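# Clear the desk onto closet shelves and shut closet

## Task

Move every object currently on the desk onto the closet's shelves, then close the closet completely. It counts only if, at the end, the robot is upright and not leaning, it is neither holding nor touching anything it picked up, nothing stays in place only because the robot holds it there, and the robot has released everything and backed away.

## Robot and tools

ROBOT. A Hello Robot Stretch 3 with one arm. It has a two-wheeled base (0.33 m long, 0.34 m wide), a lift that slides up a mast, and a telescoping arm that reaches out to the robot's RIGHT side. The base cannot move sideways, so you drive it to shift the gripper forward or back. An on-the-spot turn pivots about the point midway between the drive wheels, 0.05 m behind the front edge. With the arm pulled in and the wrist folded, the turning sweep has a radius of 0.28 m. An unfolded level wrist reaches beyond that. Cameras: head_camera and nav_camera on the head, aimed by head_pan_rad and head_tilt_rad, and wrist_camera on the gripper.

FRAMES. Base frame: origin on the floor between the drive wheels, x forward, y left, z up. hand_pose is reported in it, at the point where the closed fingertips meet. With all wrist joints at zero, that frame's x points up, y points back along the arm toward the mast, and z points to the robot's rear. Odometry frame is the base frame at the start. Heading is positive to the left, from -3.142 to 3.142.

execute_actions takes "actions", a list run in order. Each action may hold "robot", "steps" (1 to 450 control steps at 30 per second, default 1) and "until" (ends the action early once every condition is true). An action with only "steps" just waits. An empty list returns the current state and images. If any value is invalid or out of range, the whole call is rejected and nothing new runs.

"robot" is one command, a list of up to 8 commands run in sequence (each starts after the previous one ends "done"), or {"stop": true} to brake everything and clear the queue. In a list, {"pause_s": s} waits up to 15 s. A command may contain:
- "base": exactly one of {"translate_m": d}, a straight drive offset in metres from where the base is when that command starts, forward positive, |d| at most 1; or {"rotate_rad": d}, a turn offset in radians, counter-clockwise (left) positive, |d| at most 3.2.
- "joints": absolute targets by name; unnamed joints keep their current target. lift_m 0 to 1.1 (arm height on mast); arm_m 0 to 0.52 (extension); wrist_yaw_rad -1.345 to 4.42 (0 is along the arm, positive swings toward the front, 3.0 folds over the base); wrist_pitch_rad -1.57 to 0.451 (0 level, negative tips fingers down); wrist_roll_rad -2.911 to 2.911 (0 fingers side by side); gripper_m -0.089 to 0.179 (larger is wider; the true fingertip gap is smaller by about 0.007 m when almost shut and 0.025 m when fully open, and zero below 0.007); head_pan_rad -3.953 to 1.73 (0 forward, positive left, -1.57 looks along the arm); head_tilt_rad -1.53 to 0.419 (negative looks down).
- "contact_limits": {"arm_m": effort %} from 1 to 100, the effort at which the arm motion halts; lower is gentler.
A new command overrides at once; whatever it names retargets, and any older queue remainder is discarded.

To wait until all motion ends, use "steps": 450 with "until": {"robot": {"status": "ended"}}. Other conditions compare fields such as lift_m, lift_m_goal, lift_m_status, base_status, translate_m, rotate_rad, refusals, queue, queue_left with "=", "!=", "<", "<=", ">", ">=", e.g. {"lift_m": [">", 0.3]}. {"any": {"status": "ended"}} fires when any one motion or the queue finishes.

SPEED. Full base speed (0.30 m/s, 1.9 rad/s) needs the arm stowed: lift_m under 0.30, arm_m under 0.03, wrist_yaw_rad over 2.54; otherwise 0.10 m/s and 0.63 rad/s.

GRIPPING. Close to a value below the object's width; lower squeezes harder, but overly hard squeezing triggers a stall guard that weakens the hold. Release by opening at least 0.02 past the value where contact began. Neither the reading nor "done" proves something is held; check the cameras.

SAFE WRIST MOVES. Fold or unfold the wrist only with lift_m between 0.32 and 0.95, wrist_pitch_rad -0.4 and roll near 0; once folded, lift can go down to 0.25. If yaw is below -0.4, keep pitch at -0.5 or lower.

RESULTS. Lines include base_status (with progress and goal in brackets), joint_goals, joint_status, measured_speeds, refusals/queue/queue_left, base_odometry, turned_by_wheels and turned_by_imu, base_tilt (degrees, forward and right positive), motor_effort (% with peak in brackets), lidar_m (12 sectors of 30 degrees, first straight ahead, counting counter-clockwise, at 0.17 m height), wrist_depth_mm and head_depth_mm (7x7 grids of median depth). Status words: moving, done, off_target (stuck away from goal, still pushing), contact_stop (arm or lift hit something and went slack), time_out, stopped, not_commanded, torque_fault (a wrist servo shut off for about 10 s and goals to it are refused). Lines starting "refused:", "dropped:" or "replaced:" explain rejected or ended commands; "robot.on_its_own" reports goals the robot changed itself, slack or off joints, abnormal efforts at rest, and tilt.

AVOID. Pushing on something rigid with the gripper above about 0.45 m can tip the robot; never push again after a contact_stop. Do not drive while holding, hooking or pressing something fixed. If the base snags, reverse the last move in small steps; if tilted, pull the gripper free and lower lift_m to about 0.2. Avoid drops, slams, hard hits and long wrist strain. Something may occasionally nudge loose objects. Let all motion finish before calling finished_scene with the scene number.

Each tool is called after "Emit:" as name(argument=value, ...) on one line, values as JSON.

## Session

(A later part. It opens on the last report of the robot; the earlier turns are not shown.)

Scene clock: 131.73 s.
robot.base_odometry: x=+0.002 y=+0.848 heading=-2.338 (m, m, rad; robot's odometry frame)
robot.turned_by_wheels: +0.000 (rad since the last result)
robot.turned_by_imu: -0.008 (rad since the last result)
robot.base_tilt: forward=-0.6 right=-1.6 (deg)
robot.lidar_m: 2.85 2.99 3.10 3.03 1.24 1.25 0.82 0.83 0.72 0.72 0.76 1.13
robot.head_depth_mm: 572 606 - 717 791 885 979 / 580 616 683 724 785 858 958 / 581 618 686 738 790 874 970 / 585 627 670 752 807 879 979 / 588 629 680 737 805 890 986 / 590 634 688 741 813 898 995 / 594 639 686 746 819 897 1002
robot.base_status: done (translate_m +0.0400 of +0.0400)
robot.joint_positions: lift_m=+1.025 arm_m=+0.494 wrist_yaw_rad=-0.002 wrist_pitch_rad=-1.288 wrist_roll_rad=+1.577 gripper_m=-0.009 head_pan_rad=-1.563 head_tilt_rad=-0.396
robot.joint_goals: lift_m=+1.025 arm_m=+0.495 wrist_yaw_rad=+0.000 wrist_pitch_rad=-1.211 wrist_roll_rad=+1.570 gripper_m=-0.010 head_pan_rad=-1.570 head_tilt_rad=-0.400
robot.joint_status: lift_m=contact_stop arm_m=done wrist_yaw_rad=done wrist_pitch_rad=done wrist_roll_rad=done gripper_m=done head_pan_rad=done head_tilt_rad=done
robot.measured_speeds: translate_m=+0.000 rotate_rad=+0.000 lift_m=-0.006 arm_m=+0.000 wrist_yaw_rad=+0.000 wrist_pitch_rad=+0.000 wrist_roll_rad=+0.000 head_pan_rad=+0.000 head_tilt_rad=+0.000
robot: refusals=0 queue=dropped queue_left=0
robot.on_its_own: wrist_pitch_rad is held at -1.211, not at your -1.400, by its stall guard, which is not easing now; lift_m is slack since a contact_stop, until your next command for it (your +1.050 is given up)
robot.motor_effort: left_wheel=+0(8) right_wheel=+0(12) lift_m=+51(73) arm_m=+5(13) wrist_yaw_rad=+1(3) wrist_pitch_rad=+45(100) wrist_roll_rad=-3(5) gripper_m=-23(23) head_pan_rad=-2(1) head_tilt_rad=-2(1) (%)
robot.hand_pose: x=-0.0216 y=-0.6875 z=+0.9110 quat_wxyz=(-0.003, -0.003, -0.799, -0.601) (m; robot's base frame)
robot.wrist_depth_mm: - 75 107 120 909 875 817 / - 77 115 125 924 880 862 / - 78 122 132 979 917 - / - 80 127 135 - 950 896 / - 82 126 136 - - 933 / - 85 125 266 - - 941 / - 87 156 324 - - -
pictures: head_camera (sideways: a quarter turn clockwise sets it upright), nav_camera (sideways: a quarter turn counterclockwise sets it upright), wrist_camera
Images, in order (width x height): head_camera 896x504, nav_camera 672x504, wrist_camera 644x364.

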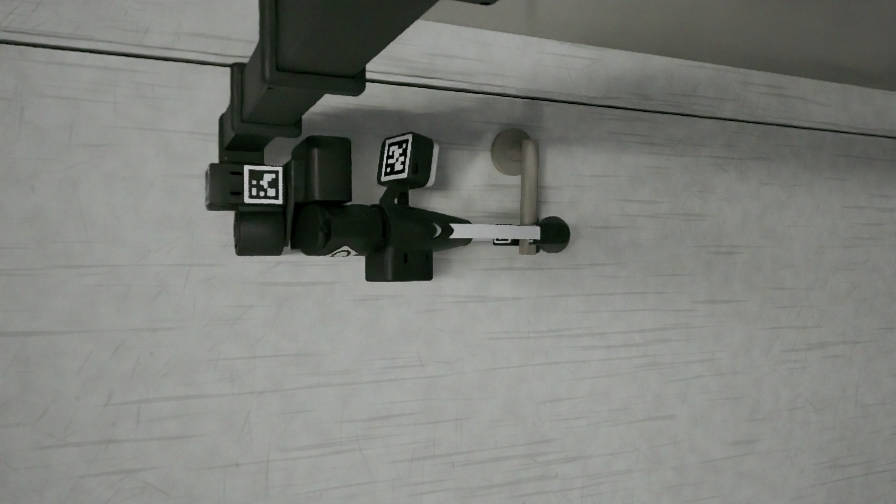

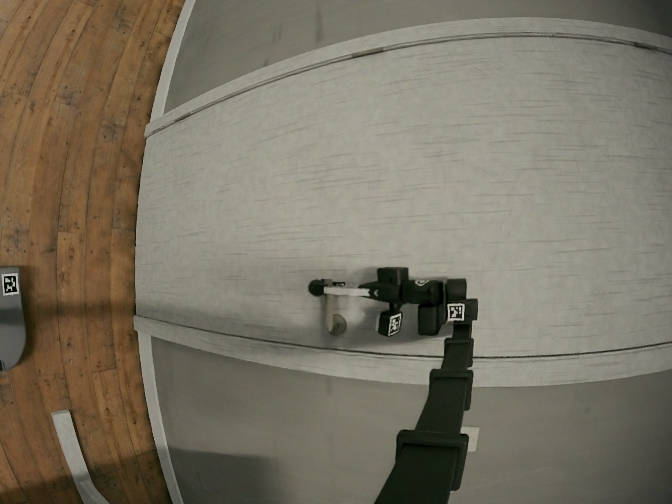

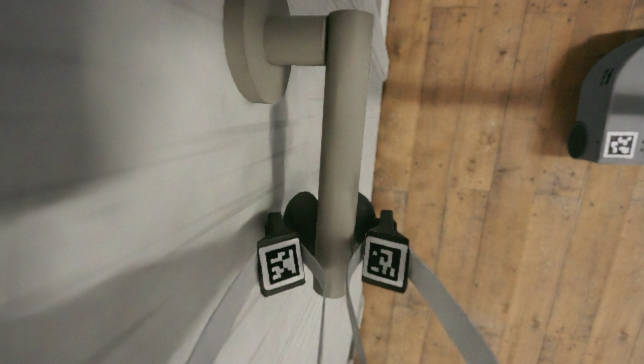

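Emit:
execute_actions(actions=[{"robot":[{"joints":{"gripper_m":0.07,"lift_m":1.02,"wrist_pitch_rad":-1.4}},{"joints":{"lift_m":1.095}},{"joints":{"arm_m":0.15}},{"joints":{"lift_m":0.82,"wrist_pitch_rad":0,"gripper_m":0.08},"base":{"translate_m":-0.03}},{"joints":{"arm_m":0.305}}],"steps":450,"until":{"robot":{"status":"ended"}}}])

Scene clock: 136.77 s.
robot.base_odometry: x=+0.002 y=+0.848 heading=-2.338 (m, m, rad; robot's odometry frame)
robot.turned_by_wheels: +0.000 (rad since the last result)
robot.turned_by_imu: +0.001 (rad since the last result)
robot.base_tilt: forward=-0.6 right=-1.6 (deg)
robot.lidar_m: 2.84 2.99 3.10 3.04 1.24 1.26 0.82 0.83 0.72 0.72 0.76 1.12
robot.head_depth_mm: 570 605 - 716 789 883 983 / 578 611 681 721 783 853 963 / 580 616 688 739 790 872 967 / 585 624 666 741 809 880 979 / 587 629 680 740 803 885 985 / 590 633 684 741 807 893 997 / 595 638 686 748 815 903 1006
robot.base_status: done (translate_m +0.0400 of +0.0400)
robot.joint_positions: lift_m=+1.029 arm_m=+0.495 wrist_yaw_rad=-0.002 wrist_pitch_rad=-1.412 wrist_roll_rad=+1.576 gripper_m=+0.070 head_pan_rad=-1.563 head_tilt_rad=-0.396
robot.joint_goals: lift_m=+1.029 arm_m=+0.495 wrist_yaw_rad=+0.000 wrist_pitch_rad=-1.400 wrist_roll_rad=+1.570 gripper_m=+0.070 head_pan_rad=-1.570 head_tilt_rad=-0.400
robot.joint_status: lift_m=contact_stop arm_m=done wrist_yaw_rad=done wrist_pitch_rad=done wrist_roll_rad=done gripper_m=done head_pan_rad=done head_tilt_rad=done
robot.measured_speeds: translate_m=+0.000 rotate_rad=+0.001 lift_m=-0.006 arm_m=+0.000 wrist_yaw_rad=+0.000 wrist_pitch_rad=+0.000 wrist_roll_rad=+0.000 head_pan_rad=+0.000 head_tilt_rad=+0.000
robot: refusals=0 queue=dropped queue_left=0
robot.on_its_own: lift_m is slack since a contact_stop, until your next command for it (your +1.095 is given up)
robot.motor_effort: left_wheel=+0(2) right_wheel=-4(4) lift_m=+49(73) arm_m=+1(4) wrist_yaw_rad=+1(1) wrist_pitch_rad=+7(44) wrist_roll_rad=-3(4) gripper_m=+4(100) head_pan_rad=-1(2) head_tilt_rad=-1(3) (%)
robot.hand_pose: x=-0.0216 y=-0.6564 z=+0.9108 quat_wxyz=(-0.002, -0.003, -0.761, -0.649) (m; robot's base frame)
robot.wrist_depth_mm: - 101 124 434 933 883 873 / - 103 131 567 - 923 - / - 105 164 630 - 966 - / - 108 168 713 - - 994 / 86 110 146 851 - - - / 87 111 217 - - - - / 88 107 209 - - - -
pictures: head_camera (sideways: a quarter turn clockwise sets it upright), nav_camera (sideways: a quarter turn counterclockwise sets it upright), wrist_camera
dropped: robot: command 1 of its queue: lift_m: contact_stop
Images, in order (width x height): head_camera 896x504, nav_camera 672x504, wrist_camera 644x364.

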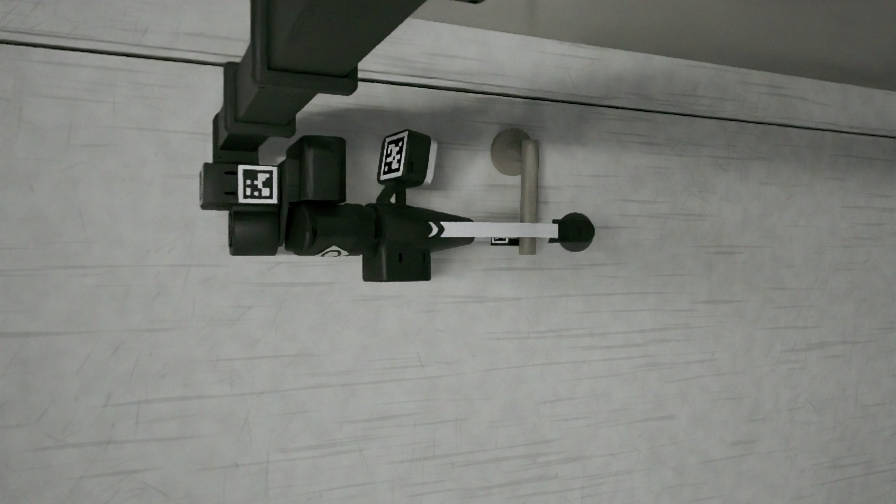

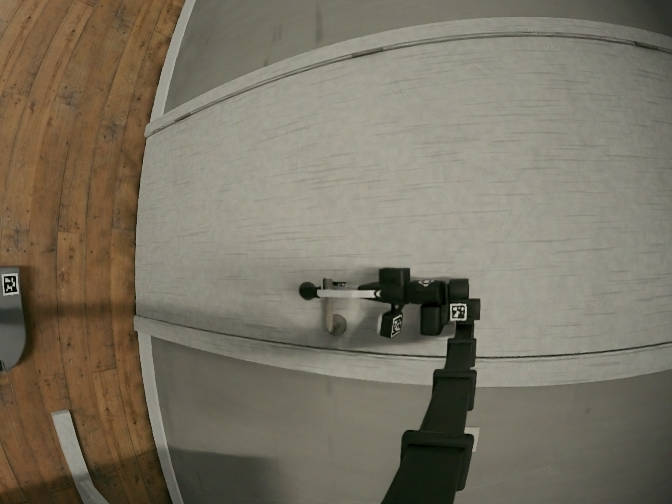

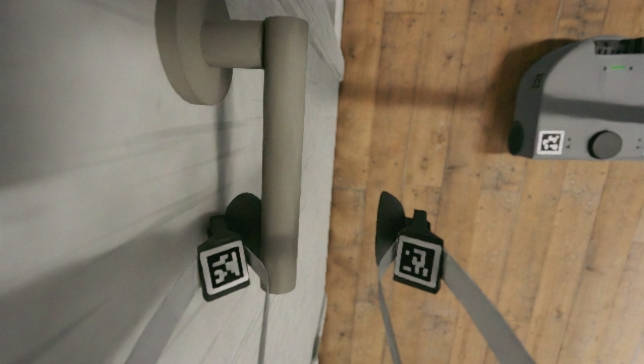

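Back pad caught under lever; extend a bit first.

Emit:
execute_actions(actions=[{"robot":[{"joints":{"gripper_m":0.09,"lift_m":1.015,"arm_m":0.505}},{"joints":{"lift_m":1.095}},{"joints":{"arm_m":0.15}},{"joints":{"lift_m":0.82,"wrist_pitch_rad":0,"gripper_m":0.08},"base":{"translate_m":-0.03}},{"joints":{"arm_m":0.305}}],"steps":450,"until":{"robot":{"status":"ended"}}}])

Scene clock: 140.20 s.
robot.base_odometry: x=+0.002 y=+0.848 heading=-2.338 (m, m, rad; robot's odometry frame)
robot.turned_by_wheels: +0.000 (rad since the last result)
robot.turned_by_imu: +0.003 (rad since the last result)
robot.base_tilt: forward=-0.6 right=-1.6 (deg)
robot.lidar_m: 2.84 2.99 3.09 3.03 1.24 1.25 0.82 0.83 0.72 0.72 0.76 1.13
robot.head_depth_mm: 570 607 - 713 789 882 981 / 581 613 680 723 781 854 948 / 581 616 686 738 795 870 974 / 584 627 666 742 804 878 978 / 587 630 681 736 805 890 990 / 593 634 684 741 813 894 1004 / 594 636 687 748 817 903 1013
robot.base_status: done (translate_m +0.0400 of +0.0400)
robot.joint_positions: lift_m=+1.027 arm_m=+0.505 wrist_yaw_rad=-0.001 wrist_pitch_rad=-1.455 wrist_roll_rad=+1.575 gripper_m=+0.090 head_pan_rad=-1.563 head_tilt_rad=-0.396
robot.joint_goals: lift_m=+1.028 arm_m=+0.505 wrist_yaw_rad=+0.000 wrist_pitch_rad=-1.400 wrist_roll_rad=+1.570 gripper_m=+0.090 head_pan_rad=-1.570 head_tilt_rad=-0.400
robot.joint_status: lift_m=contact_stop arm_m=done wrist_yaw_rad=done wrist_pitch_rad=done wrist_roll_rad=done gripper_m=done head_pan_rad=done head_tilt_rad=done
robot.measured_speeds: translate_m=+0.000 rotate_rad=+0.000 lift_m=-0.007 arm_m=+0.000 wrist_yaw_rad=+0.000 wrist_pitch_rad=+0.000 wrist_roll_rad=+0.000 head_pan_rad=+0.000 head_tilt_rad=+0.000
robot: refusals=0 queue=dropped queue_left=0
robot.on_its_own: lift_m is slack since a contact_stop, until your next command for it (your +1.095 is given up)
robot.motor_effort: left_wheel=+1(8) right_wheel=-5(8) lift_m=+52(73) arm_m=+2(3) wrist_yaw_rad=+0(2) wrist_pitch_rad=+32(35) wrist_roll_rad=-3(3) gripper_m=+12(91) head_pan_rad=-1(1) head_tilt_rad=-2(2) (%)
robot.hand_pose: x=-0.0215 y=-0.6552 z=+0.9089 quat_wxyz=(-0.002, -0.002, -0.747, -0.665) (m; robot's base frame)
robot.wrist_depth_mm: - 100 120 825 939 882 924 / - 103 134 825 956 922 - / - 105 170 950 - - - / - 107 174 - - - - / - 109 143 - - - - / 85 105 214 - - - - / 87 106 219 - - - -
pictures: head_camera (sideways: a quarter turn clockwise sets it upright), nav_camera (sideways: a quarter turn counterclockwise sets it upright), wrist_camera
dropped: robot: command 1 of its queue: lift_m: contact_stop
Images, in order (width x height): head_camera 896x504, nav_camera 672x504, wrist_camera 644x364.

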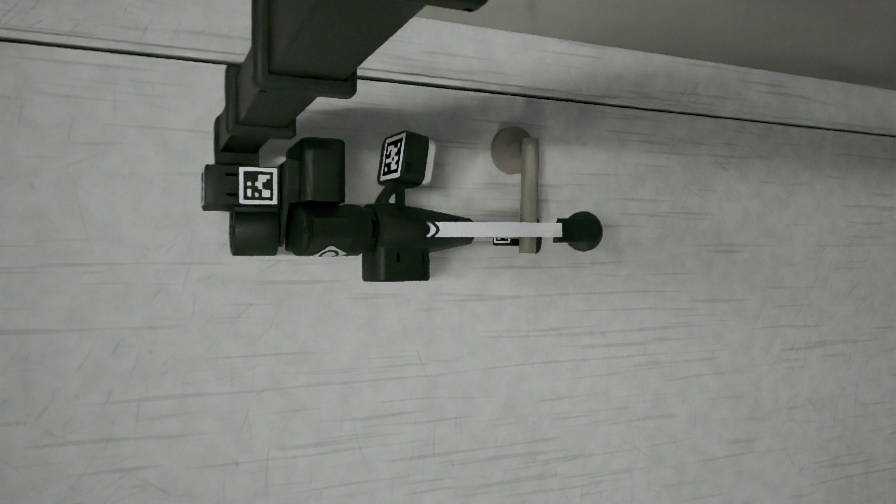

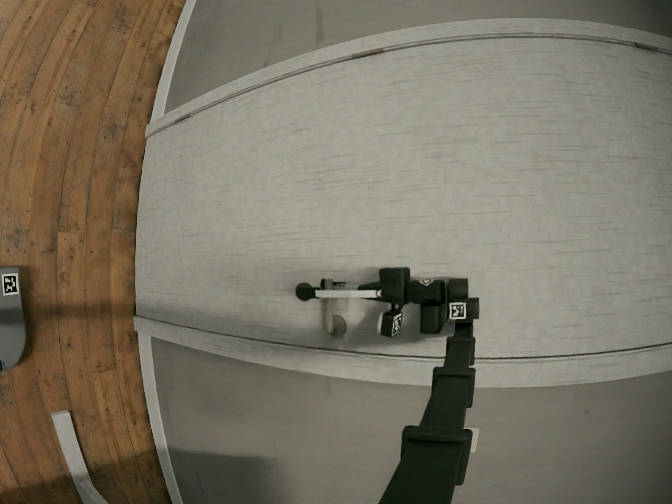

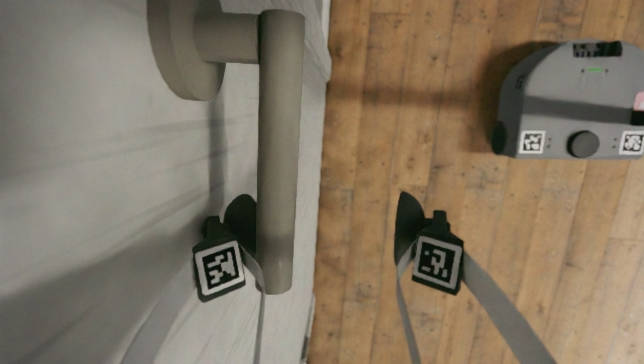

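Emit:
execute_actions(actions=[{"robot":[{"joints":{"lift_m":1.01,"gripper_m":0.06}},{"base":{"translate_m":0.07}},{"joints":{"arm_m":0.15}},{"joints":{"lift_m":0.82,"wrist_pitch_rad":0,"gripper_m":0.08},"base":{"translate_m":-0.10}},{"joints":{"arm_m":0.305}}],"steps":450,"until":{"robot":{"status":"ended"}}}])

Scene clock: 143.57 s.
robot.base_odometry: x=+0.002 y=+0.848 heading=-2.338 (m, m, rad; robot's odometry frame)
robot.turned_by_wheels: +0.000 (rad since the last result)
robot.turned_by_imu: +0.001 (rad since the last result)
robot.base_tilt: forward=-0.6 right=-1.8 (deg)
robot.lidar_m: 2.84 2.99 3.09 3.04 1.24 1.26 0.82 0.83 0.72 0.72 0.76 1.13
robot.head_depth_mm: 572 611 - 721 792 881 982 / 581 617 683 724 787 861 949 / 584 619 - 740 796 878 967 / 587 628 677 757 816 882 977 / 591 633 684 741 808 891 989 / 593 637 688 747 815 896 1001 / 599 639 692 750 820 907 1013
robot.base_status: done (translate_m +0.0400 of +0.0400)
robot.joint_positions: lift_m=+1.011 arm_m=+0.505 wrist_yaw_rad=-0.002 wrist_pitch_rad=-1.424 wrist_roll_rad=+1.575 gripper_m=+0.060 head_pan_rad=-1.563 head_tilt_rad=-0.396
robot.joint_goals: lift_m=+1.011 arm_m=+0.505 wrist_yaw_rad=+0.000 wrist_pitch_rad=-1.400 wrist_roll_rad=+1.570 gripper_m=+0.060 head_pan_rad=-1.570 head_tilt_rad=-0.400
robot.joint_status: lift_m=contact_stop arm_m=done wrist_yaw_rad=done wrist_pitch_rad=done wrist_roll_rad=done gripper_m=done head_pan_rad=done head_tilt_rad=done
robot.measured_speeds: translate_m=+0.000 rotate_rad=+0.000 lift_m=+0.000 arm_m=+0.000 wrist_yaw_rad=+0.000 wrist_pitch_rad=+0.000 wrist_roll_rad=+0.000 head_pan_rad=+0.000 head_tilt_rad=+0.000
robot: refusals=0 queue=dropped queue_left=0
robot.on_its_own: lift_m is slack since a contact_stop, until your next command for it
robot.motor_effort: left_wheel=-2(4) right_wheel=+1(6) lift_m=+30(42) arm_m=+2(2) wrist_yaw_rad=+1(1) wrist_pitch_rad=+14(33) wrist_roll_rad=-2(3) gripper_m=+5(96) head_pan_rad=-2(2) head_tilt_rad=-1(2) (%)
robot.hand_pose: x=-0.0216 y=-0.6630 z=+0.8925 quat_wxyz=(-0.002, -0.002, -0.757, -0.654) (m; robot's base frame)
robot.wrist_depth_mm: - 92 110 387 934 894 830 / - 95 129 518 961 920 - / - 96 151 582 - 962 - / - 99 156 686 - - 922 / - 101 141 806 - - - / - 103 181 - - - - / - 99 196 - - - -
pictures: head_camera (sideways: a quarter turn clockwise sets it upright), nav_camera (sideways: a quarter turn counterclockwise sets it upright), wrist_camera
dropped: robot: command 0 of its queue: lift_m: contact_stop
Images, in order (width x height): head_camera 896x504, nav_camera 672x504, wrist_camera 644x364.

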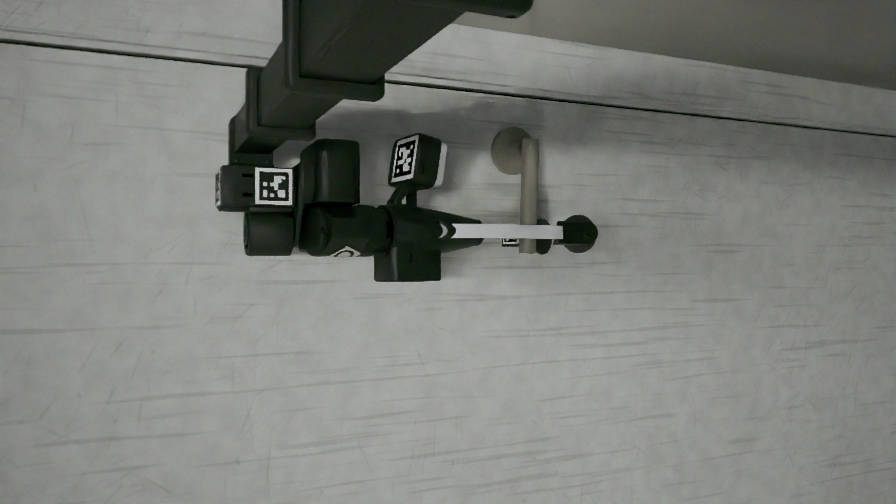

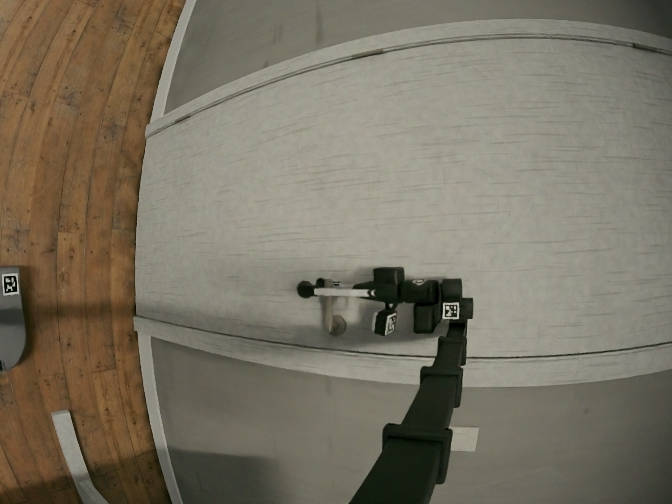

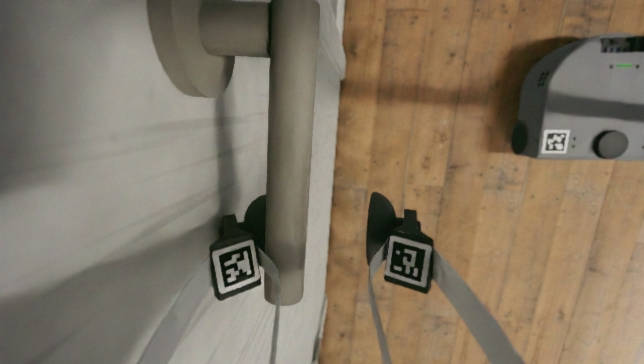

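Emit:
execute_actions(actions=[{"robot":[{"joints":{"lift_m":1.016}},{"base":{"translate_m":0.08}},{"joints":{"arm_m":0.15}},{"joints":{"lift_m":0.82,"wrist_pitch_rad":0,"gripper_m":0.08},"base":{"translate_m":-0.11}},{"joints":{"arm_m":0.305}}],"steps":450,"until":{"robot":{"status":"ended"}}}])

Scene clock: 157.53 s.
robot.base_odometry: x=+0.022 y=+0.870 heading=-2.338 (m, m, rad; robot's odometry frame)
robot.turned_by_wheels: +0.000 (rad since the last result)
robot.turned_by_imu: +0.001 (rad since the last result)
robot.base_tilt: forward=-0.7 right=-2.0 (deg)
robot.lidar_m: 2.87 3.01 3.10 3.02 1.25 1.22 0.79 0.80 0.72 0.71 0.76 1.13
robot.head_depth_mm: 572 622 673 739 808 - - / 583 623 668 722 - 881 962 / 589 628 678 735 - 905 969 / 593 634 681 733 784 895 975 / 596 637 684 745 811 896 987 / 597 642 691 747 815 901 1003 / 603 646 696 753 825 910 1010
robot.base_status: done (translate_m -0.1100 of -0.1100)
robot.joint_positions: lift_m=+0.821 arm_m=+0.303 wrist_yaw_rad=+0.006 wrist_pitch_rad=-0.031 wrist_roll_rad=+1.575 gripper_m=+0.080 head_pan_rad=-1.563 head_tilt_rad=-0.396
robot.joint_goals: lift_m=+0.820 arm_m=+0.305 wrist_yaw_rad=+0.000 wrist_pitch_rad=+0.000 wrist_roll_rad=+1.570 gripper_m=+0.080 head_pan_rad=-1.570 head_tilt_rad=-0.400
robot.joint_status: lift_m=done arm_m=done wrist_yaw_rad=done wrist_pitch_rad=done wrist_roll_rad=done gripper_m=done head_pan_rad=done head_tilt_rad=done
robot.measured_speeds: translate_m=+0.000 rotate_rad=+0.000 lift_m=+0.000 arm_m=+0.000 wrist_yaw_rad=+0.000 wrist_pitch_rad=+0.000 wrist_roll_rad=+0.000 head_pan_rad=+0.000 head_tilt_rad=+0.000
robot: refusals=0 queue=done queue_left=0
robot.motor_effort: left_wheel=+0(5) right_wheel=+0(7) lift_m=+17(44) arm_m=+13(12) wrist_yaw_rad=-4(4) wrist_pitch_rad=+18(19) wrist_roll_rad=-3(3) gripper_m=-3(85) head_pan_rad=-1(2) head_tilt_rad=-2(2) (%)
robot.hand_pose: x=-0.0199 y=-0.7037 z=+0.9270 quat_wxyz=(-0.002, +0.003, -1.000, -0.016) (m; robot's base frame)
robot.wrist_depth_mm: 144 146 148 150 152 155 158 / 151 152 155 150 160 164 167 / 158 159 163 154 169 173 176 / 167 170 172 171 177 182 186 / 176 177 181 180 189 193 197 / 186 186 195 191 202 206 211 / 196 202 207 208 216 219 225
pictures: head_camera (sideways: a quarter turn clockwise sets it upright), nav_camera (sideways: a quarter turn counterclockwise sets it upright), wrist_camera
Images, in order (width x height): head_camera 896x504, nav_camera 672x504, wrist_camera 644x364.

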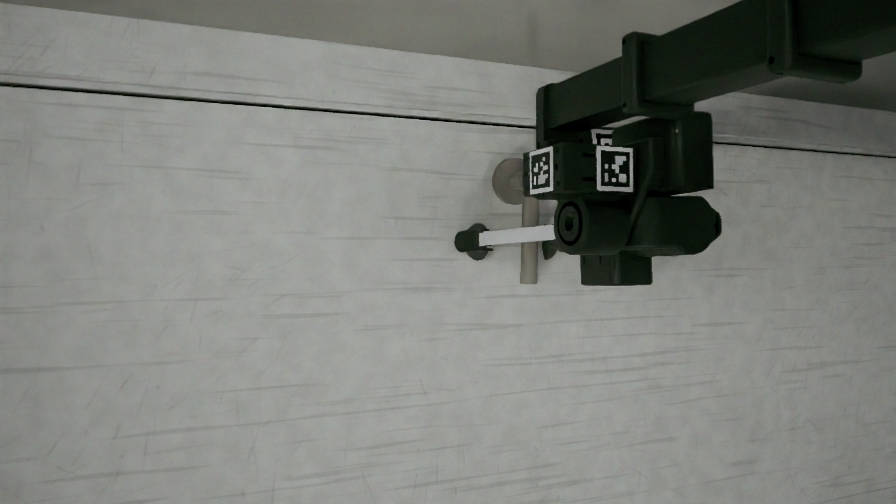

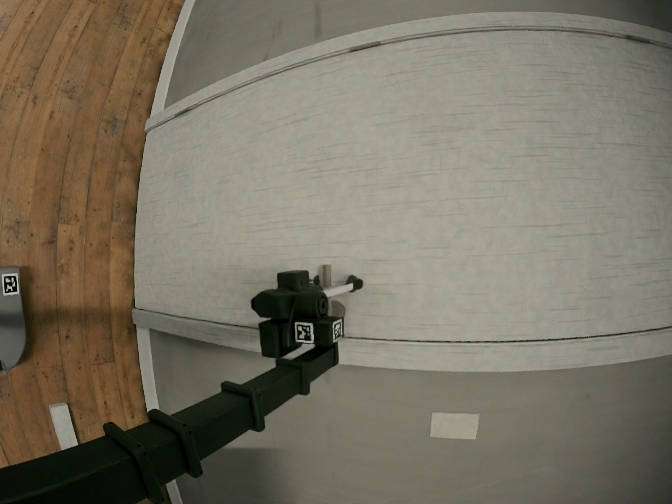

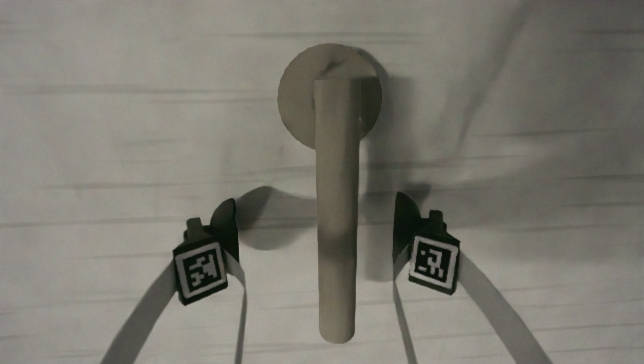

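Pads touch the door. Back 1 cm, close, pull.

Emit:
execute_actions(actions=[{"robot":[{"joints":{"arm_m":0.293,"lift_m":0.812}},{"joints":{"gripper_m":-0.03}},{"joints":{"arm_m":0.22},"contact_limits":{"arm_m":25}}],"steps":300,"until":{"robot":{"status":"ended"}}}])

Scene clock: 163.23 s.
robot.base_odometry: x=+0.022 y=+0.870 heading=-2.338 (m, m, rad; robot's odometry frame)
robot.turned_by_wheels: +0.000 (rad since the last result)
robot.turned_by_imu: +0.014 (rad since the last result)
robot.base_tilt: forward=-0.6 right=-1.7 (deg)
robot.lidar_m: 2.88 3.05 3.09 3.03 1.57 1.22 0.79 0.80 0.71 0.71 0.76 1.14
robot.head_depth_mm: 565 608 666 722 800 - - / 578 619 661 719 773 - 979 / 582 625 673 730 785 - 990 / 587 629 676 736 801 - 992 / 590 634 680 739 807 892 997 / 595 638 687 750 817 899 1006 / 596 643 692 750 821 909 1013
robot.base_status: done (translate_m -0.1100 of -0.1100)
robot.joint_positions: lift_m=+0.812 arm_m=+0.220 wrist_yaw_rad=-0.002 wrist_pitch_rad=-0.017 wrist_roll_rad=+1.575 gripper_m=-0.026 head_pan_rad=-1.563 head_tilt_rad=-0.398
robot.joint_goals: lift_m=+0.812 arm_m=+0.220 wrist_yaw_rad=+0.000 wrist_pitch_rad=+0.000 wrist_roll_rad=+1.570 gripper_m=-0.027 head_pan_rad=-1.570 head_tilt_rad=-0.400
robot.joint_status: lift_m=done arm_m=done wrist_yaw_rad=done wrist_pitch_rad=done wrist_roll_rad=done gripper_m=done head_pan_rad=done head_tilt_rad=done
robot.measured_speeds: translate_m=+0.000 rotate_rad=-0.001 lift_m=+0.000 arm_m=+0.000 wrist_yaw_rad=+0.000 wrist_pitch_rad=+0.000 wrist_roll_rad=+0.000 head_pan_rad=+0.000 head_tilt_rad=+0.000
robot: refusals=0 queue=done queue_left=0
robot.motor_effort: left_wheel=-1(16) right_wheel=+1(11) lift_m=+19(17) arm_m=-2(12) wrist_yaw_rad=+0(12) wrist_pitch_rad=+10(18) wrist_roll_rad=-3(3) gripper_m=-15(100) head_pan_rad=-2(1) head_tilt_rad=-1(1) (%)
robot.contact_limits: arm_m 25 (drawing in: default 15, maximum 25; extending or still: default 22, maximum 35)
robot.hand_pose: x=-0.0219 y=-0.6211 z=+0.9225 quat_wxyz=(-0.002, -0.001, -1.000, -0.009) (m; robot's base frame)
robot.wrist_depth_mm: 209 212 217 220 221 225 228 / 221 222 228 222 235 239 241 / 232 236 239 240 246 250 255 / 244 247 253 255 260 263 269 / 260 262 267 - 273 280 287 / 274 276 281 292 293 297 303 / 289 293 301 305 309 316 324
pictures: head_camera (sideways: a quarter turn clockwise sets it upright), nav_camera (sideways: a quarter turn counterclockwise sets it upright), wrist_camera
Images, in order (width x height): head_camera 896x504, nav_camera 672x504, wrist_camera 644x364.

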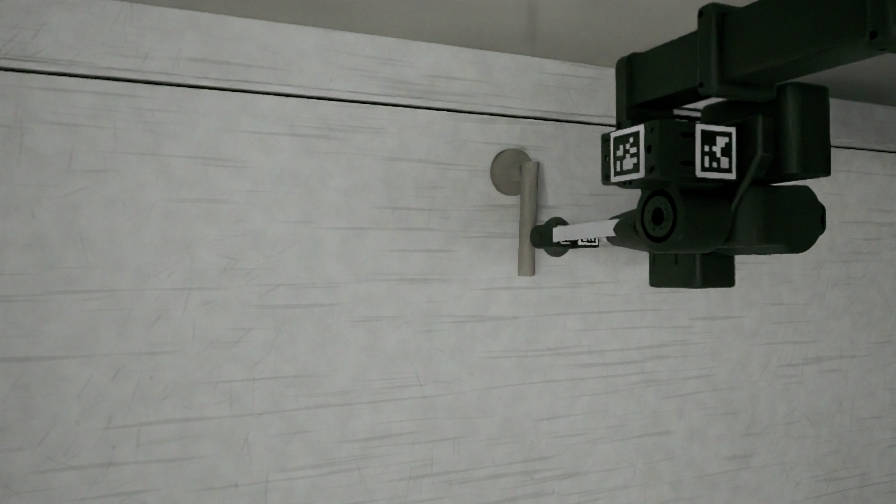

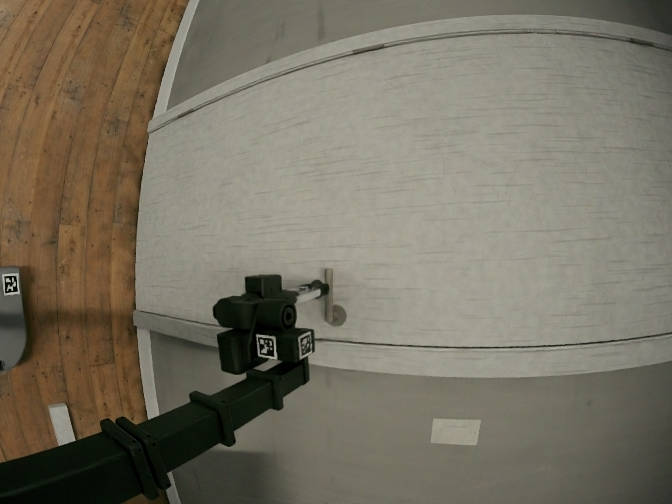

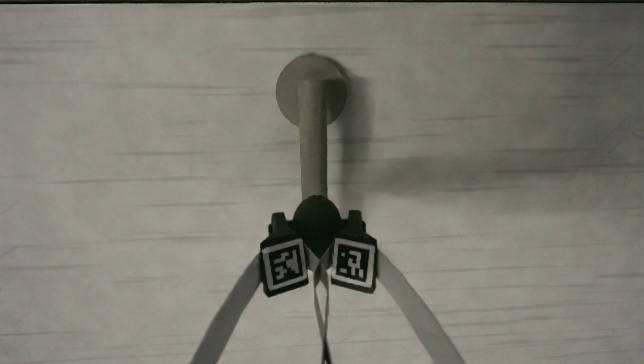

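Emit:
execute_actions(actions=[{"robot":[{"joints":{"arm_m":0.15}},{"joints":{"gripper_m":0.15,"wrist_roll_rad":0.55,"lift_m":0.808},"base":{"translate_m":-0.055}},{"joints":{"arm_m":0.22}}],"steps":300,"until":{"robot":{"status":"ended"}}}])

Scene clock: 180.10 s.
robot.base_odometry: x=+0.061 y=+0.909 heading=-2.338 (m, m, rad; robot's odometry frame)
robot.turned_by_wheels: +0.000 (rad since the last result)
robot.turned_by_imu: +0.001 (rad since the last result)
robot.base_tilt: forward=-0.6 right=-1.7 (deg)
robot.lidar_m: 2.93 3.11 3.10 3.04 1.50 1.16 0.75 0.74 0.74 0.70 0.76 1.13
robot.head_depth_mm: 583 627 677 733 796 850 - / 568 602 657 718 778 - 1011 / 579 620 667 723 770 - 978 / 581 623 671 728 788 - 987 / 586 629 679 732 804 884 985 / 589 634 684 742 813 896 995 / 593 638 688 745 818 899 1004
robot.base_status: done (translate_m -0.0550 of -0.0550)
robot.joint_positions: lift_m=+0.809 arm_m=+0.220 wrist_yaw_rad=-0.002 wrist_pitch_rad=-0.017 wrist_roll_rad=+0.558 gripper_m=+0.150 head_pan_rad=-1.563 head_tilt_rad=-0.398
robot.joint_goals: lift_m=+0.808 arm_m=+0.220 wrist_yaw_rad=+0.000 wrist_pitch_rad=+0.000 wrist_roll_rad=+0.550 gripper_m=+0.150 head_pan_rad=-1.570 head_tilt_rad=-0.400
robot.joint_status: lift_m=done arm_m=done wrist_yaw_rad=done wrist_pitch_rad=done wrist_roll_rad=done gripper_m=done head_pan_rad=done head_tilt_rad=done
robot.measured_speeds: translate_m=+0.000 rotate_rad=+0.000 lift_m=+0.000 arm_m=+0.000 wrist_yaw_rad=+0.000 wrist_pitch_rad=+0.000 wrist_roll_rad=+0.000 head_pan_rad=+0.000 head_tilt_rad=+0.000
robot: refusals=0 queue=done queue_left=0
robot.motor_effort: left_wheel=-1(6) right_wheel=+0(4) lift_m=+17(21) arm_m=+4(4) wrist_yaw_rad=+0(0) wrist_pitch_rad=+10(10) wrist_roll_rad=-4(1) gripper_m=+1(100) head_pan_rad=-1(2) head_tilt_rad=+0(1) (%)
robot.hand_pose: x=-0.0219 y=-0.6204 z=+0.9187 quat_wxyz=(+0.486, +0.004, -0.874, -0.008) (m; robot's base frame)
robot.wrist_depth_mm: 224 225 219 217 208 233 228 / 235 233 231 228 216 239 241 / 246 246 242 239 230 228 248 / 257 256 254 239 245 236 260 / 274 267 261 261 260 242 271 / 286 - 281 276 274 270 283 / 303 300 295 296 291 282 296
pictures: head_camera (sideways: a quarter turn clockwise sets it upright), nav_camera (sideways: a quarter turn counterclockwise sets it upright), wrist_camera
Images, in order (width x height): head_camera 896x504, nav_camera 672x504, wrist_camera 644x364.

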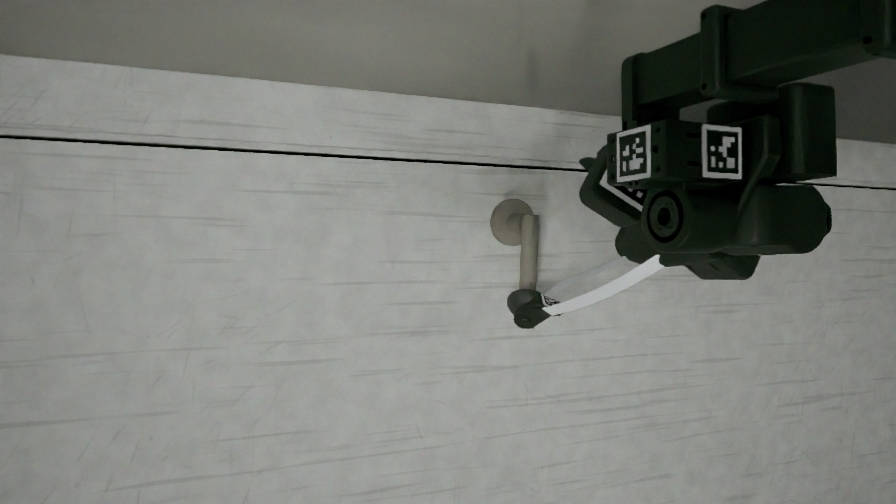

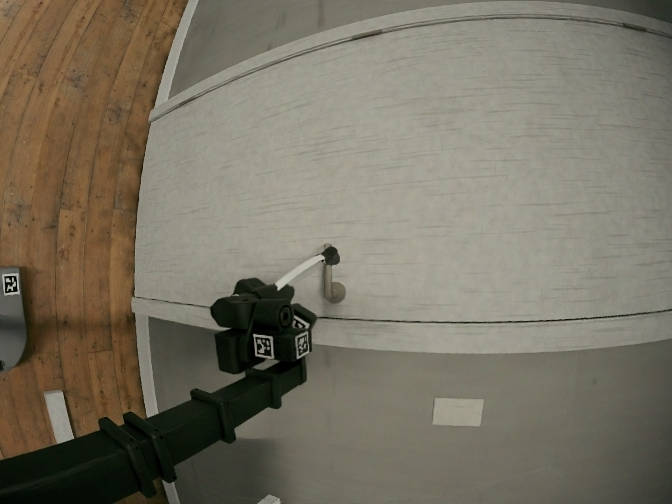

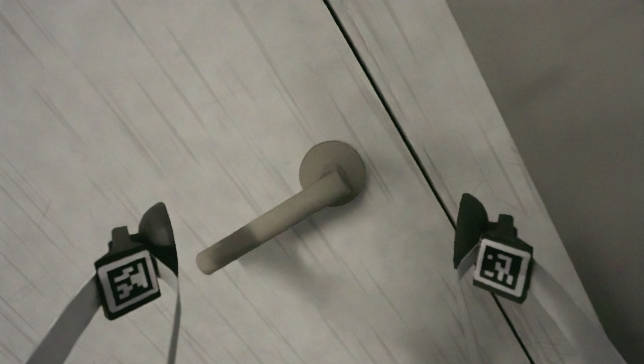

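Emit:
execute_actions(actions=[{"robot":[{"joints":{"gripper_m":0.13}},{"joints":{"arm_m":0.285}},{"joints":{"wrist_roll_rad":0.0}}],"steps":300,"until":{"robot":{"status":"ended"}}}])

Scene clock: 185.87 s.
robot.base_odometry: x=+0.061 y=+0.909 heading=-2.338 (m, m, rad; robot's odometry frame)
robot.turned_by_wheels: +0.000 (rad since the last result)
robot.turned_by_imu: +0.001 (rad since the last result)
robot.base_tilt: forward=-0.5 right=-1.8 (deg)
robot.lidar_m: 2.93 3.10 3.10 3.04 1.50 1.17 0.75 0.74 0.75 0.70 0.76 1.14
robot.head_depth_mm: 582 629 677 732 799 857 - / 568 606 658 720 774 - 982 / 578 620 667 716 - 894 956 / 583 625 672 729 780 891 975 / 587 629 678 733 806 881 985 / 589 632 684 738 813 898 993 / 595 638 691 748 816 904 1011
robot.base_status: done (translate_m -0.0550 of -0.0550)
robot.joint_positions: lift_m=+0.809 arm_m=+0.285 wrist_yaw_rad=+0.002 wrist_pitch_rad=+0.078 wrist_roll_rad=+0.044 gripper_m=+0.130 head_pan_rad=-1.563 head_tilt_rad=-0.398
robot.joint_goals: lift_m=+0.808 arm_m=+0.285 wrist_yaw_rad=+0.000 wrist_pitch_rad=+0.000 wrist_roll_rad=+0.000 gripper_m=+0.130 head_pan_rad=-1.570 head_tilt_rad=-0.400
robot.joint_status: lift_m=done arm_m=done wrist_yaw_rad=done wrist_pitch_rad=done wrist_roll_rad=off_target gripper_m=done head_pan_rad=done head_tilt_rad=done
robot.measured_speeds: translate_m=+0.000 rotate_rad=+0.000 lift_m=+0.000 arm_m=+0.000 wrist_yaw_rad=+0.000 wrist_pitch_rad=+0.000 wrist_roll_rad=+0.000 head_pan_rad=+0.000 head_tilt_rad=+0.000
robot: refusals=0 queue=dropped queue_left=0
robot.on_its_own: wrist_pitch_rad is at rest, and its effort (-46) is outside its rest range (-20 to +32)
robot.motor_effort: left_wheel=-1(2) right_wheel=+1(3) lift_m=+17(16) arm_m=+4(2) wrist_yaw_rad=-2(2) wrist_pitch_rad=-46(48) wrist_roll_rad=-19(21) gripper_m=-1(86) head_pan_rad=+0(1) head_tilt_rad=-1(1) (%)
robot.hand_pose: x=-0.0209 y=-0.6869 z=+0.9433 quat_wxyz=(+0.691, -0.026, -0.722, +0.029) (m; robot's base frame)
robot.wrist_depth_mm: 184 181 178 174 171 158 180 / 190 185 182 179 176 161 184 / 193 189 186 183 180 165 188 / 198 193 190 186 183 168 193 / 202 198 195 189 186 170 197 / 207 156 148 147 191 177 203 / 212 208 204 199 196 180 207
pictures: head_camera (sideways: a quarter turn clockwise sets it upright), nav_camera (sideways: a quarter turn counterclockwise sets it upright), wrist_camera
Images, in order (width x height): head_camera 896x504, nav_camera 672x504, wrist_camera 644x364.

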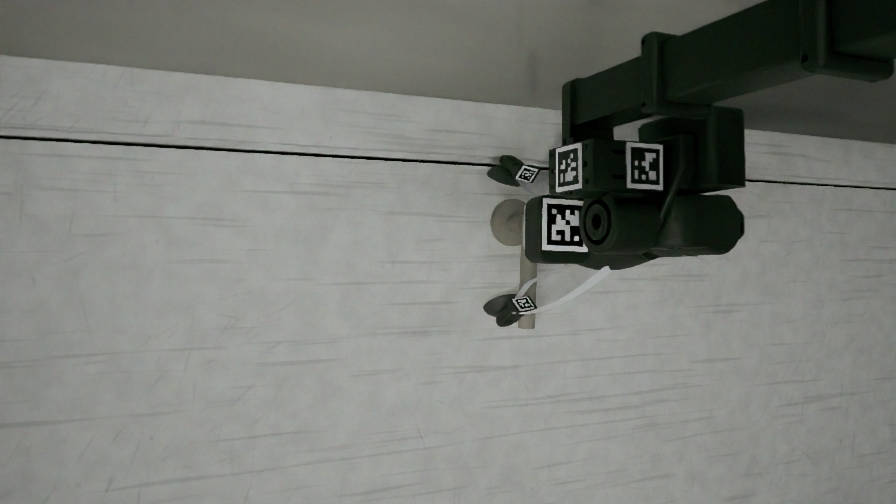

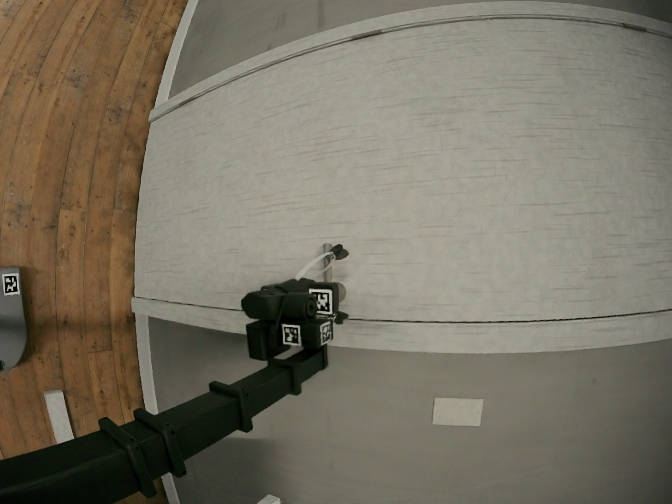

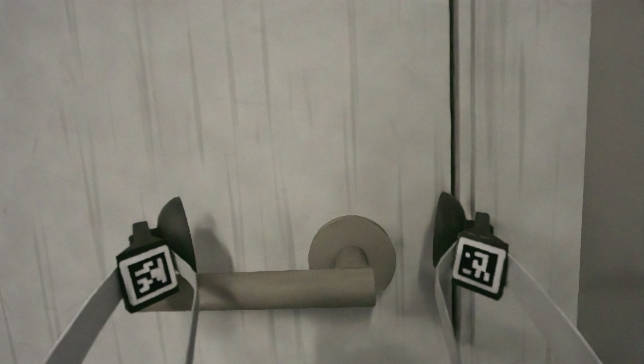

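Emit:
execute_actions(actions=[{"robot":{"joints":{"wrist_roll_rad":-0.5,"wrist_pitch_rad":-0.2}},"steps":50}])

Scene clock: 190.97 s.
robot.base_odometry: x=+0.061 y=+0.909 heading=-2.338 (m, m, rad; robot's odometry frame)
robot.turned_by_wheels: +0.000 (rad since the last result)
robot.turned_by_imu: +0.041 (rad since the last result)
robot.base_tilt: forward=-1.0 right=-2.4 (deg)
robot.lidar_m: 2.92 3.14 3.08 3.03 1.46 1.16 0.74 0.75 0.71 0.71 0.77 1.20
robot.head_depth_mm: 584 628 683 738 799 856 - / 581 622 662 717 768 - 967 / 593 635 679 731 768 906 968 / 598 641 690 745 - 913 988 / 606 648 696 754 825 903 996 / 612 655 706 764 832 915 1025 / 618 663 714 775 845 934 1046
robot.base_status: done (translate_m -0.0550 of -0.0550)
robot.joint_positions: lift_m=+0.809 arm_m=+0.285 wrist_yaw_rad=+0.006 wrist_pitch_rad=+0.098 wrist_roll_rad=-0.421 gripper_m=+0.130 head_pan_rad=-1.563 head_tilt_rad=-0.398
robot.joint_goals: lift_m=+0.808 arm_m=+0.285 wrist_yaw_rad=+0.000 wrist_pitch_rad=-0.200 wrist_roll_rad=-0.500 gripper_m=+0.130 head_pan_rad=-1.570 head_tilt_rad=-0.400
robot.joint_status: lift_m=done arm_m=done wrist_yaw_rad=done wrist_pitch_rad=off_target wrist_roll_rad=off_target gripper_m=done head_pan_rad=done head_tilt_rad=done
robot.measured_speeds: translate_m=+0.000 rotate_rad=+0.000 lift_m=+0.000 arm_m=+0.000 wrist_yaw_rad=+0.000 wrist_pitch_rad=+0.000 wrist_roll_rad=+0.000 head_pan_rad=+0.000 head_tilt_rad=+0.000
robot: refusals=0 queue=dropped queue_left=0
robot.on_its_own: wrist_pitch_rad is at rest, and its effort (-100) is outside its rest range (-20 to +32)
robot.motor_effort: left_wheel=-1(4) right_wheel=-2(3) lift_m=+17(17) arm_m=+2(3) wrist_yaw_rad=-4(11) wrist_pitch_rad=-100(100) wrist_roll_rad=-34(44) gripper_m=+17(19) head_pan_rad=-1(2) head_tilt_rad=-2(1) (%)
robot.hand_pose: x=-0.0199 y=-0.6871 z=+0.9483 quat_wxyz=(+0.838, -0.039, -0.543, +0.029) (m; robot's base frame)
robot.wrist_depth_mm: 203 202 200 198 196 194 186 / 205 203 202 198 196 195 181 / 206 204 203 200 197 196 183 / 208 208 204 201 199 198 183 / 210 208 206 204 202 186 185 / 212 210 161 196 203 190 188 / 215 211 208 158 204 190 218
pictures: head_camera (sideways: a quarter turn clockwise sets it upright), nav_camera (sideways: a quarter turn counterclockwise sets it upright), wrist_camera
Images, in order (width x height): head_camera 896x504, nav_camera 672x504, wrist_camera 644x364.

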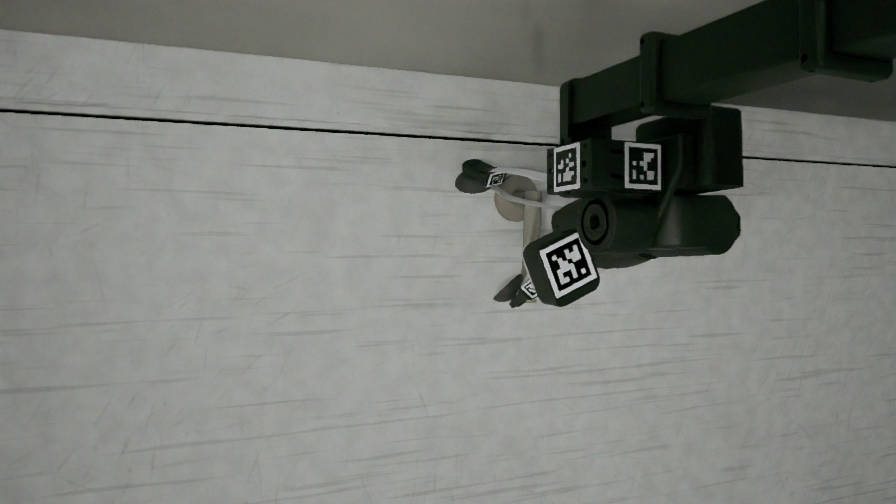

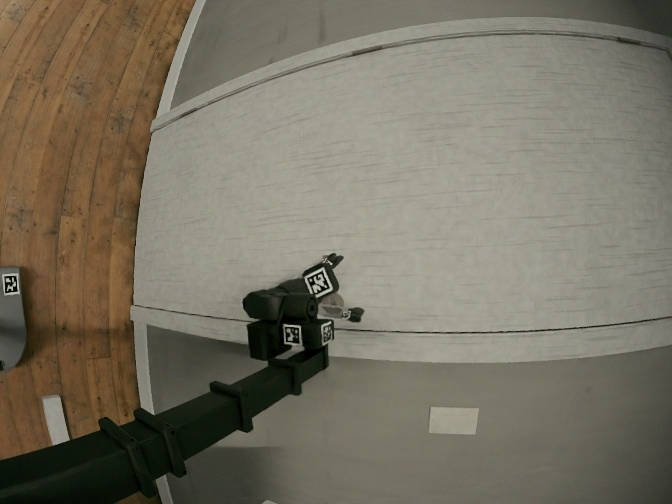

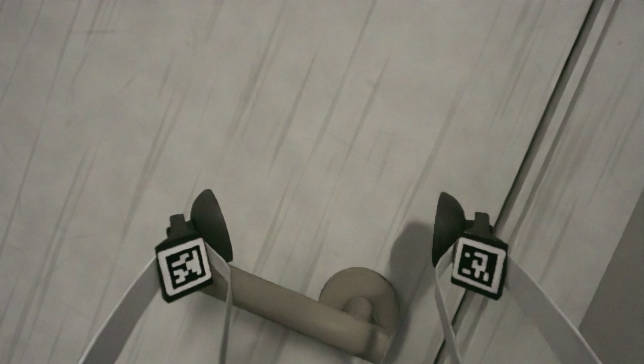

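Emit:
execute_actions(actions=[{"robot":[{"joints":{"wrist_roll_rad":0.4,"wrist_pitch_rad":0}},{"joints":{"arm_m":0.15}},{"joints":{"wrist_roll_rad":1.57,"wrist_pitch_rad":-0.75,"gripper_m":0.07,"lift_m":1.0},"base":{"translate_m":0.05}},{"joints":{"arm_m":0.30}}],"steps":400,"until":{"robot":{"status":"ended"}}}])

Scene clock: 215.37 s.
robot.base_odometry: x=+0.026 y=+0.873 heading=-2.338 (m, m, rad; robot's odometry frame)
robot.turned_by_wheels: +0.000 (rad since the last result)
robot.turned_by_imu: -0.024 (rad since the last result)
robot.base_tilt: forward=-0.6 right=-1.7 (deg)
robot.lidar_m: 2.88 3.06 3.09 3.03 1.55 1.21 0.79 0.79 0.72 0.71 0.77 1.16
robot.head_depth_mm: 564 603 636 721 795 875 969 / 578 620 650 - 776 855 952 / 583 623 651 - 796 871 971 / 588 629 670 718 815 881 981 / 593 635 682 741 812 892 991 / 596 641 690 751 820 901 1012 / 600 646 697 757 829 911 1023
robot.base_status: done (translate_m +0.0500 of +0.0500)
robot.joint_positions: lift_m=+0.999 arm_m=+0.300 wrist_yaw_rad=-0.002 wrist_pitch_rad=-0.758 wrist_roll_rad=+1.567 gripper_m=+0.070 head_pan_rad=-1.564 head_tilt_rad=-0.398
robot.joint_goals: lift_m=+1.000 arm_m=+0.300 wrist_yaw_rad=+0.000 wrist_pitch_rad=-0.750 wrist_roll_rad=+1.570 gripper_m=+0.070 head_pan_rad=-1.570 head_tilt_rad=-0.400
robot.joint_status: lift_m=done arm_m=done wrist_yaw_rad=done wrist_pitch_rad=done wrist_roll_rad=done gripper_m=done head_pan_rad=done head_tilt_rad=done
robot.measured_speeds: translate_m=+0.000 rotate_rad=+0.000 lift_m=+0.000 arm_m=+0.000 wrist_yaw_rad=+0.000 wrist_pitch_rad=+0.000 wrist_roll_rad=+0.000 head_pan_rad=+0.000 head_tilt_rad=+0.000
robot: refusals=0 queue=done queue_left=0
robot.motor_effort: left_wheel=+1(12) right_wheel=-2(25) lift_m=+42(42) arm_m=+3(3) wrist_yaw_rad=+0(12) wrist_pitch_rad=+4(100) wrist_roll_rad=+1(35) gripper_m=+0(100) head_pan_rad=-2(2) head_tilt_rad=-1(0) (%)
robot.hand_pose: x=-0.0218 y=-0.6139 z=+0.9444 quat_wxyz=(+0.002, +0.000, -0.929, -0.370) (m; robot's base frame)
robot.wrist_depth_mm: 148 169 203 255 340 538 730 / 154 175 203 273 376 624 773 / 159 181 215 290 410 721 763 / 163 189 227 312 460 804 761 / 170 197 223 326 567 900 799 / 176 202 276 351 522 946 807 / 182 206 269 379 636 924 848
pictures: head_camera (sideways: a quarter turn clockwise sets it upright), nav_camera (sideways: a quarter turn counterclockwise sets it upright), wrist_camera
Images, in order (width x height): head_camera 896x504, nav_camera 672x504, wrist_camera 644x364.

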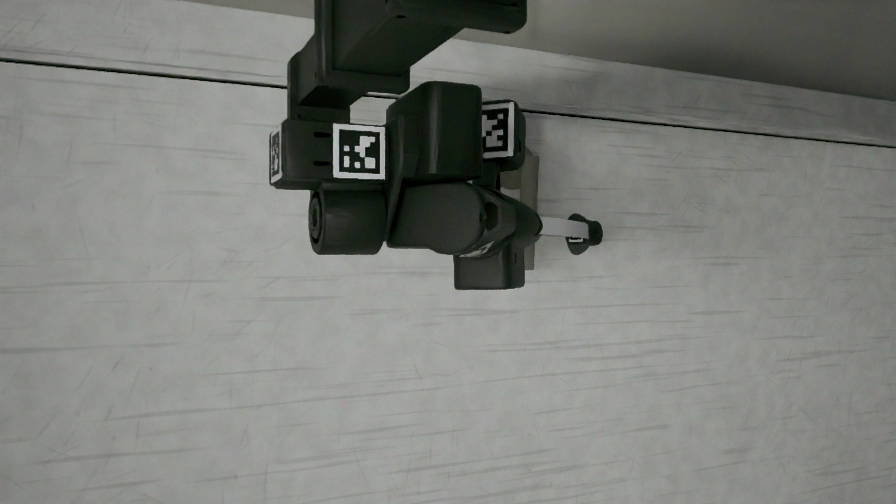

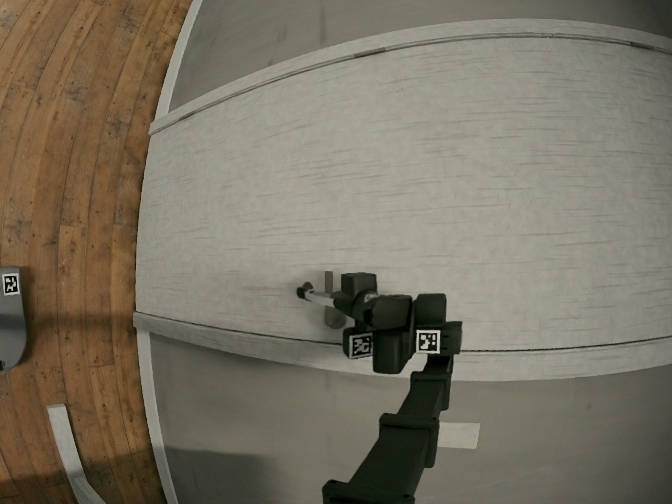

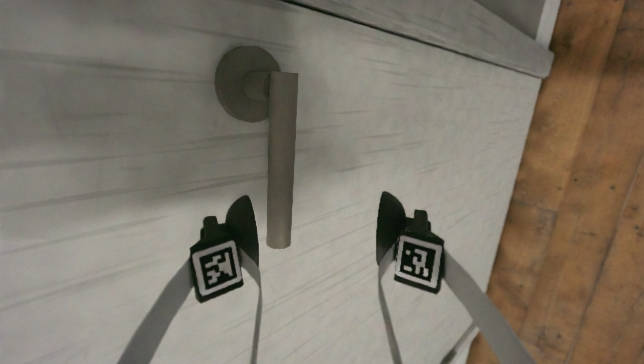

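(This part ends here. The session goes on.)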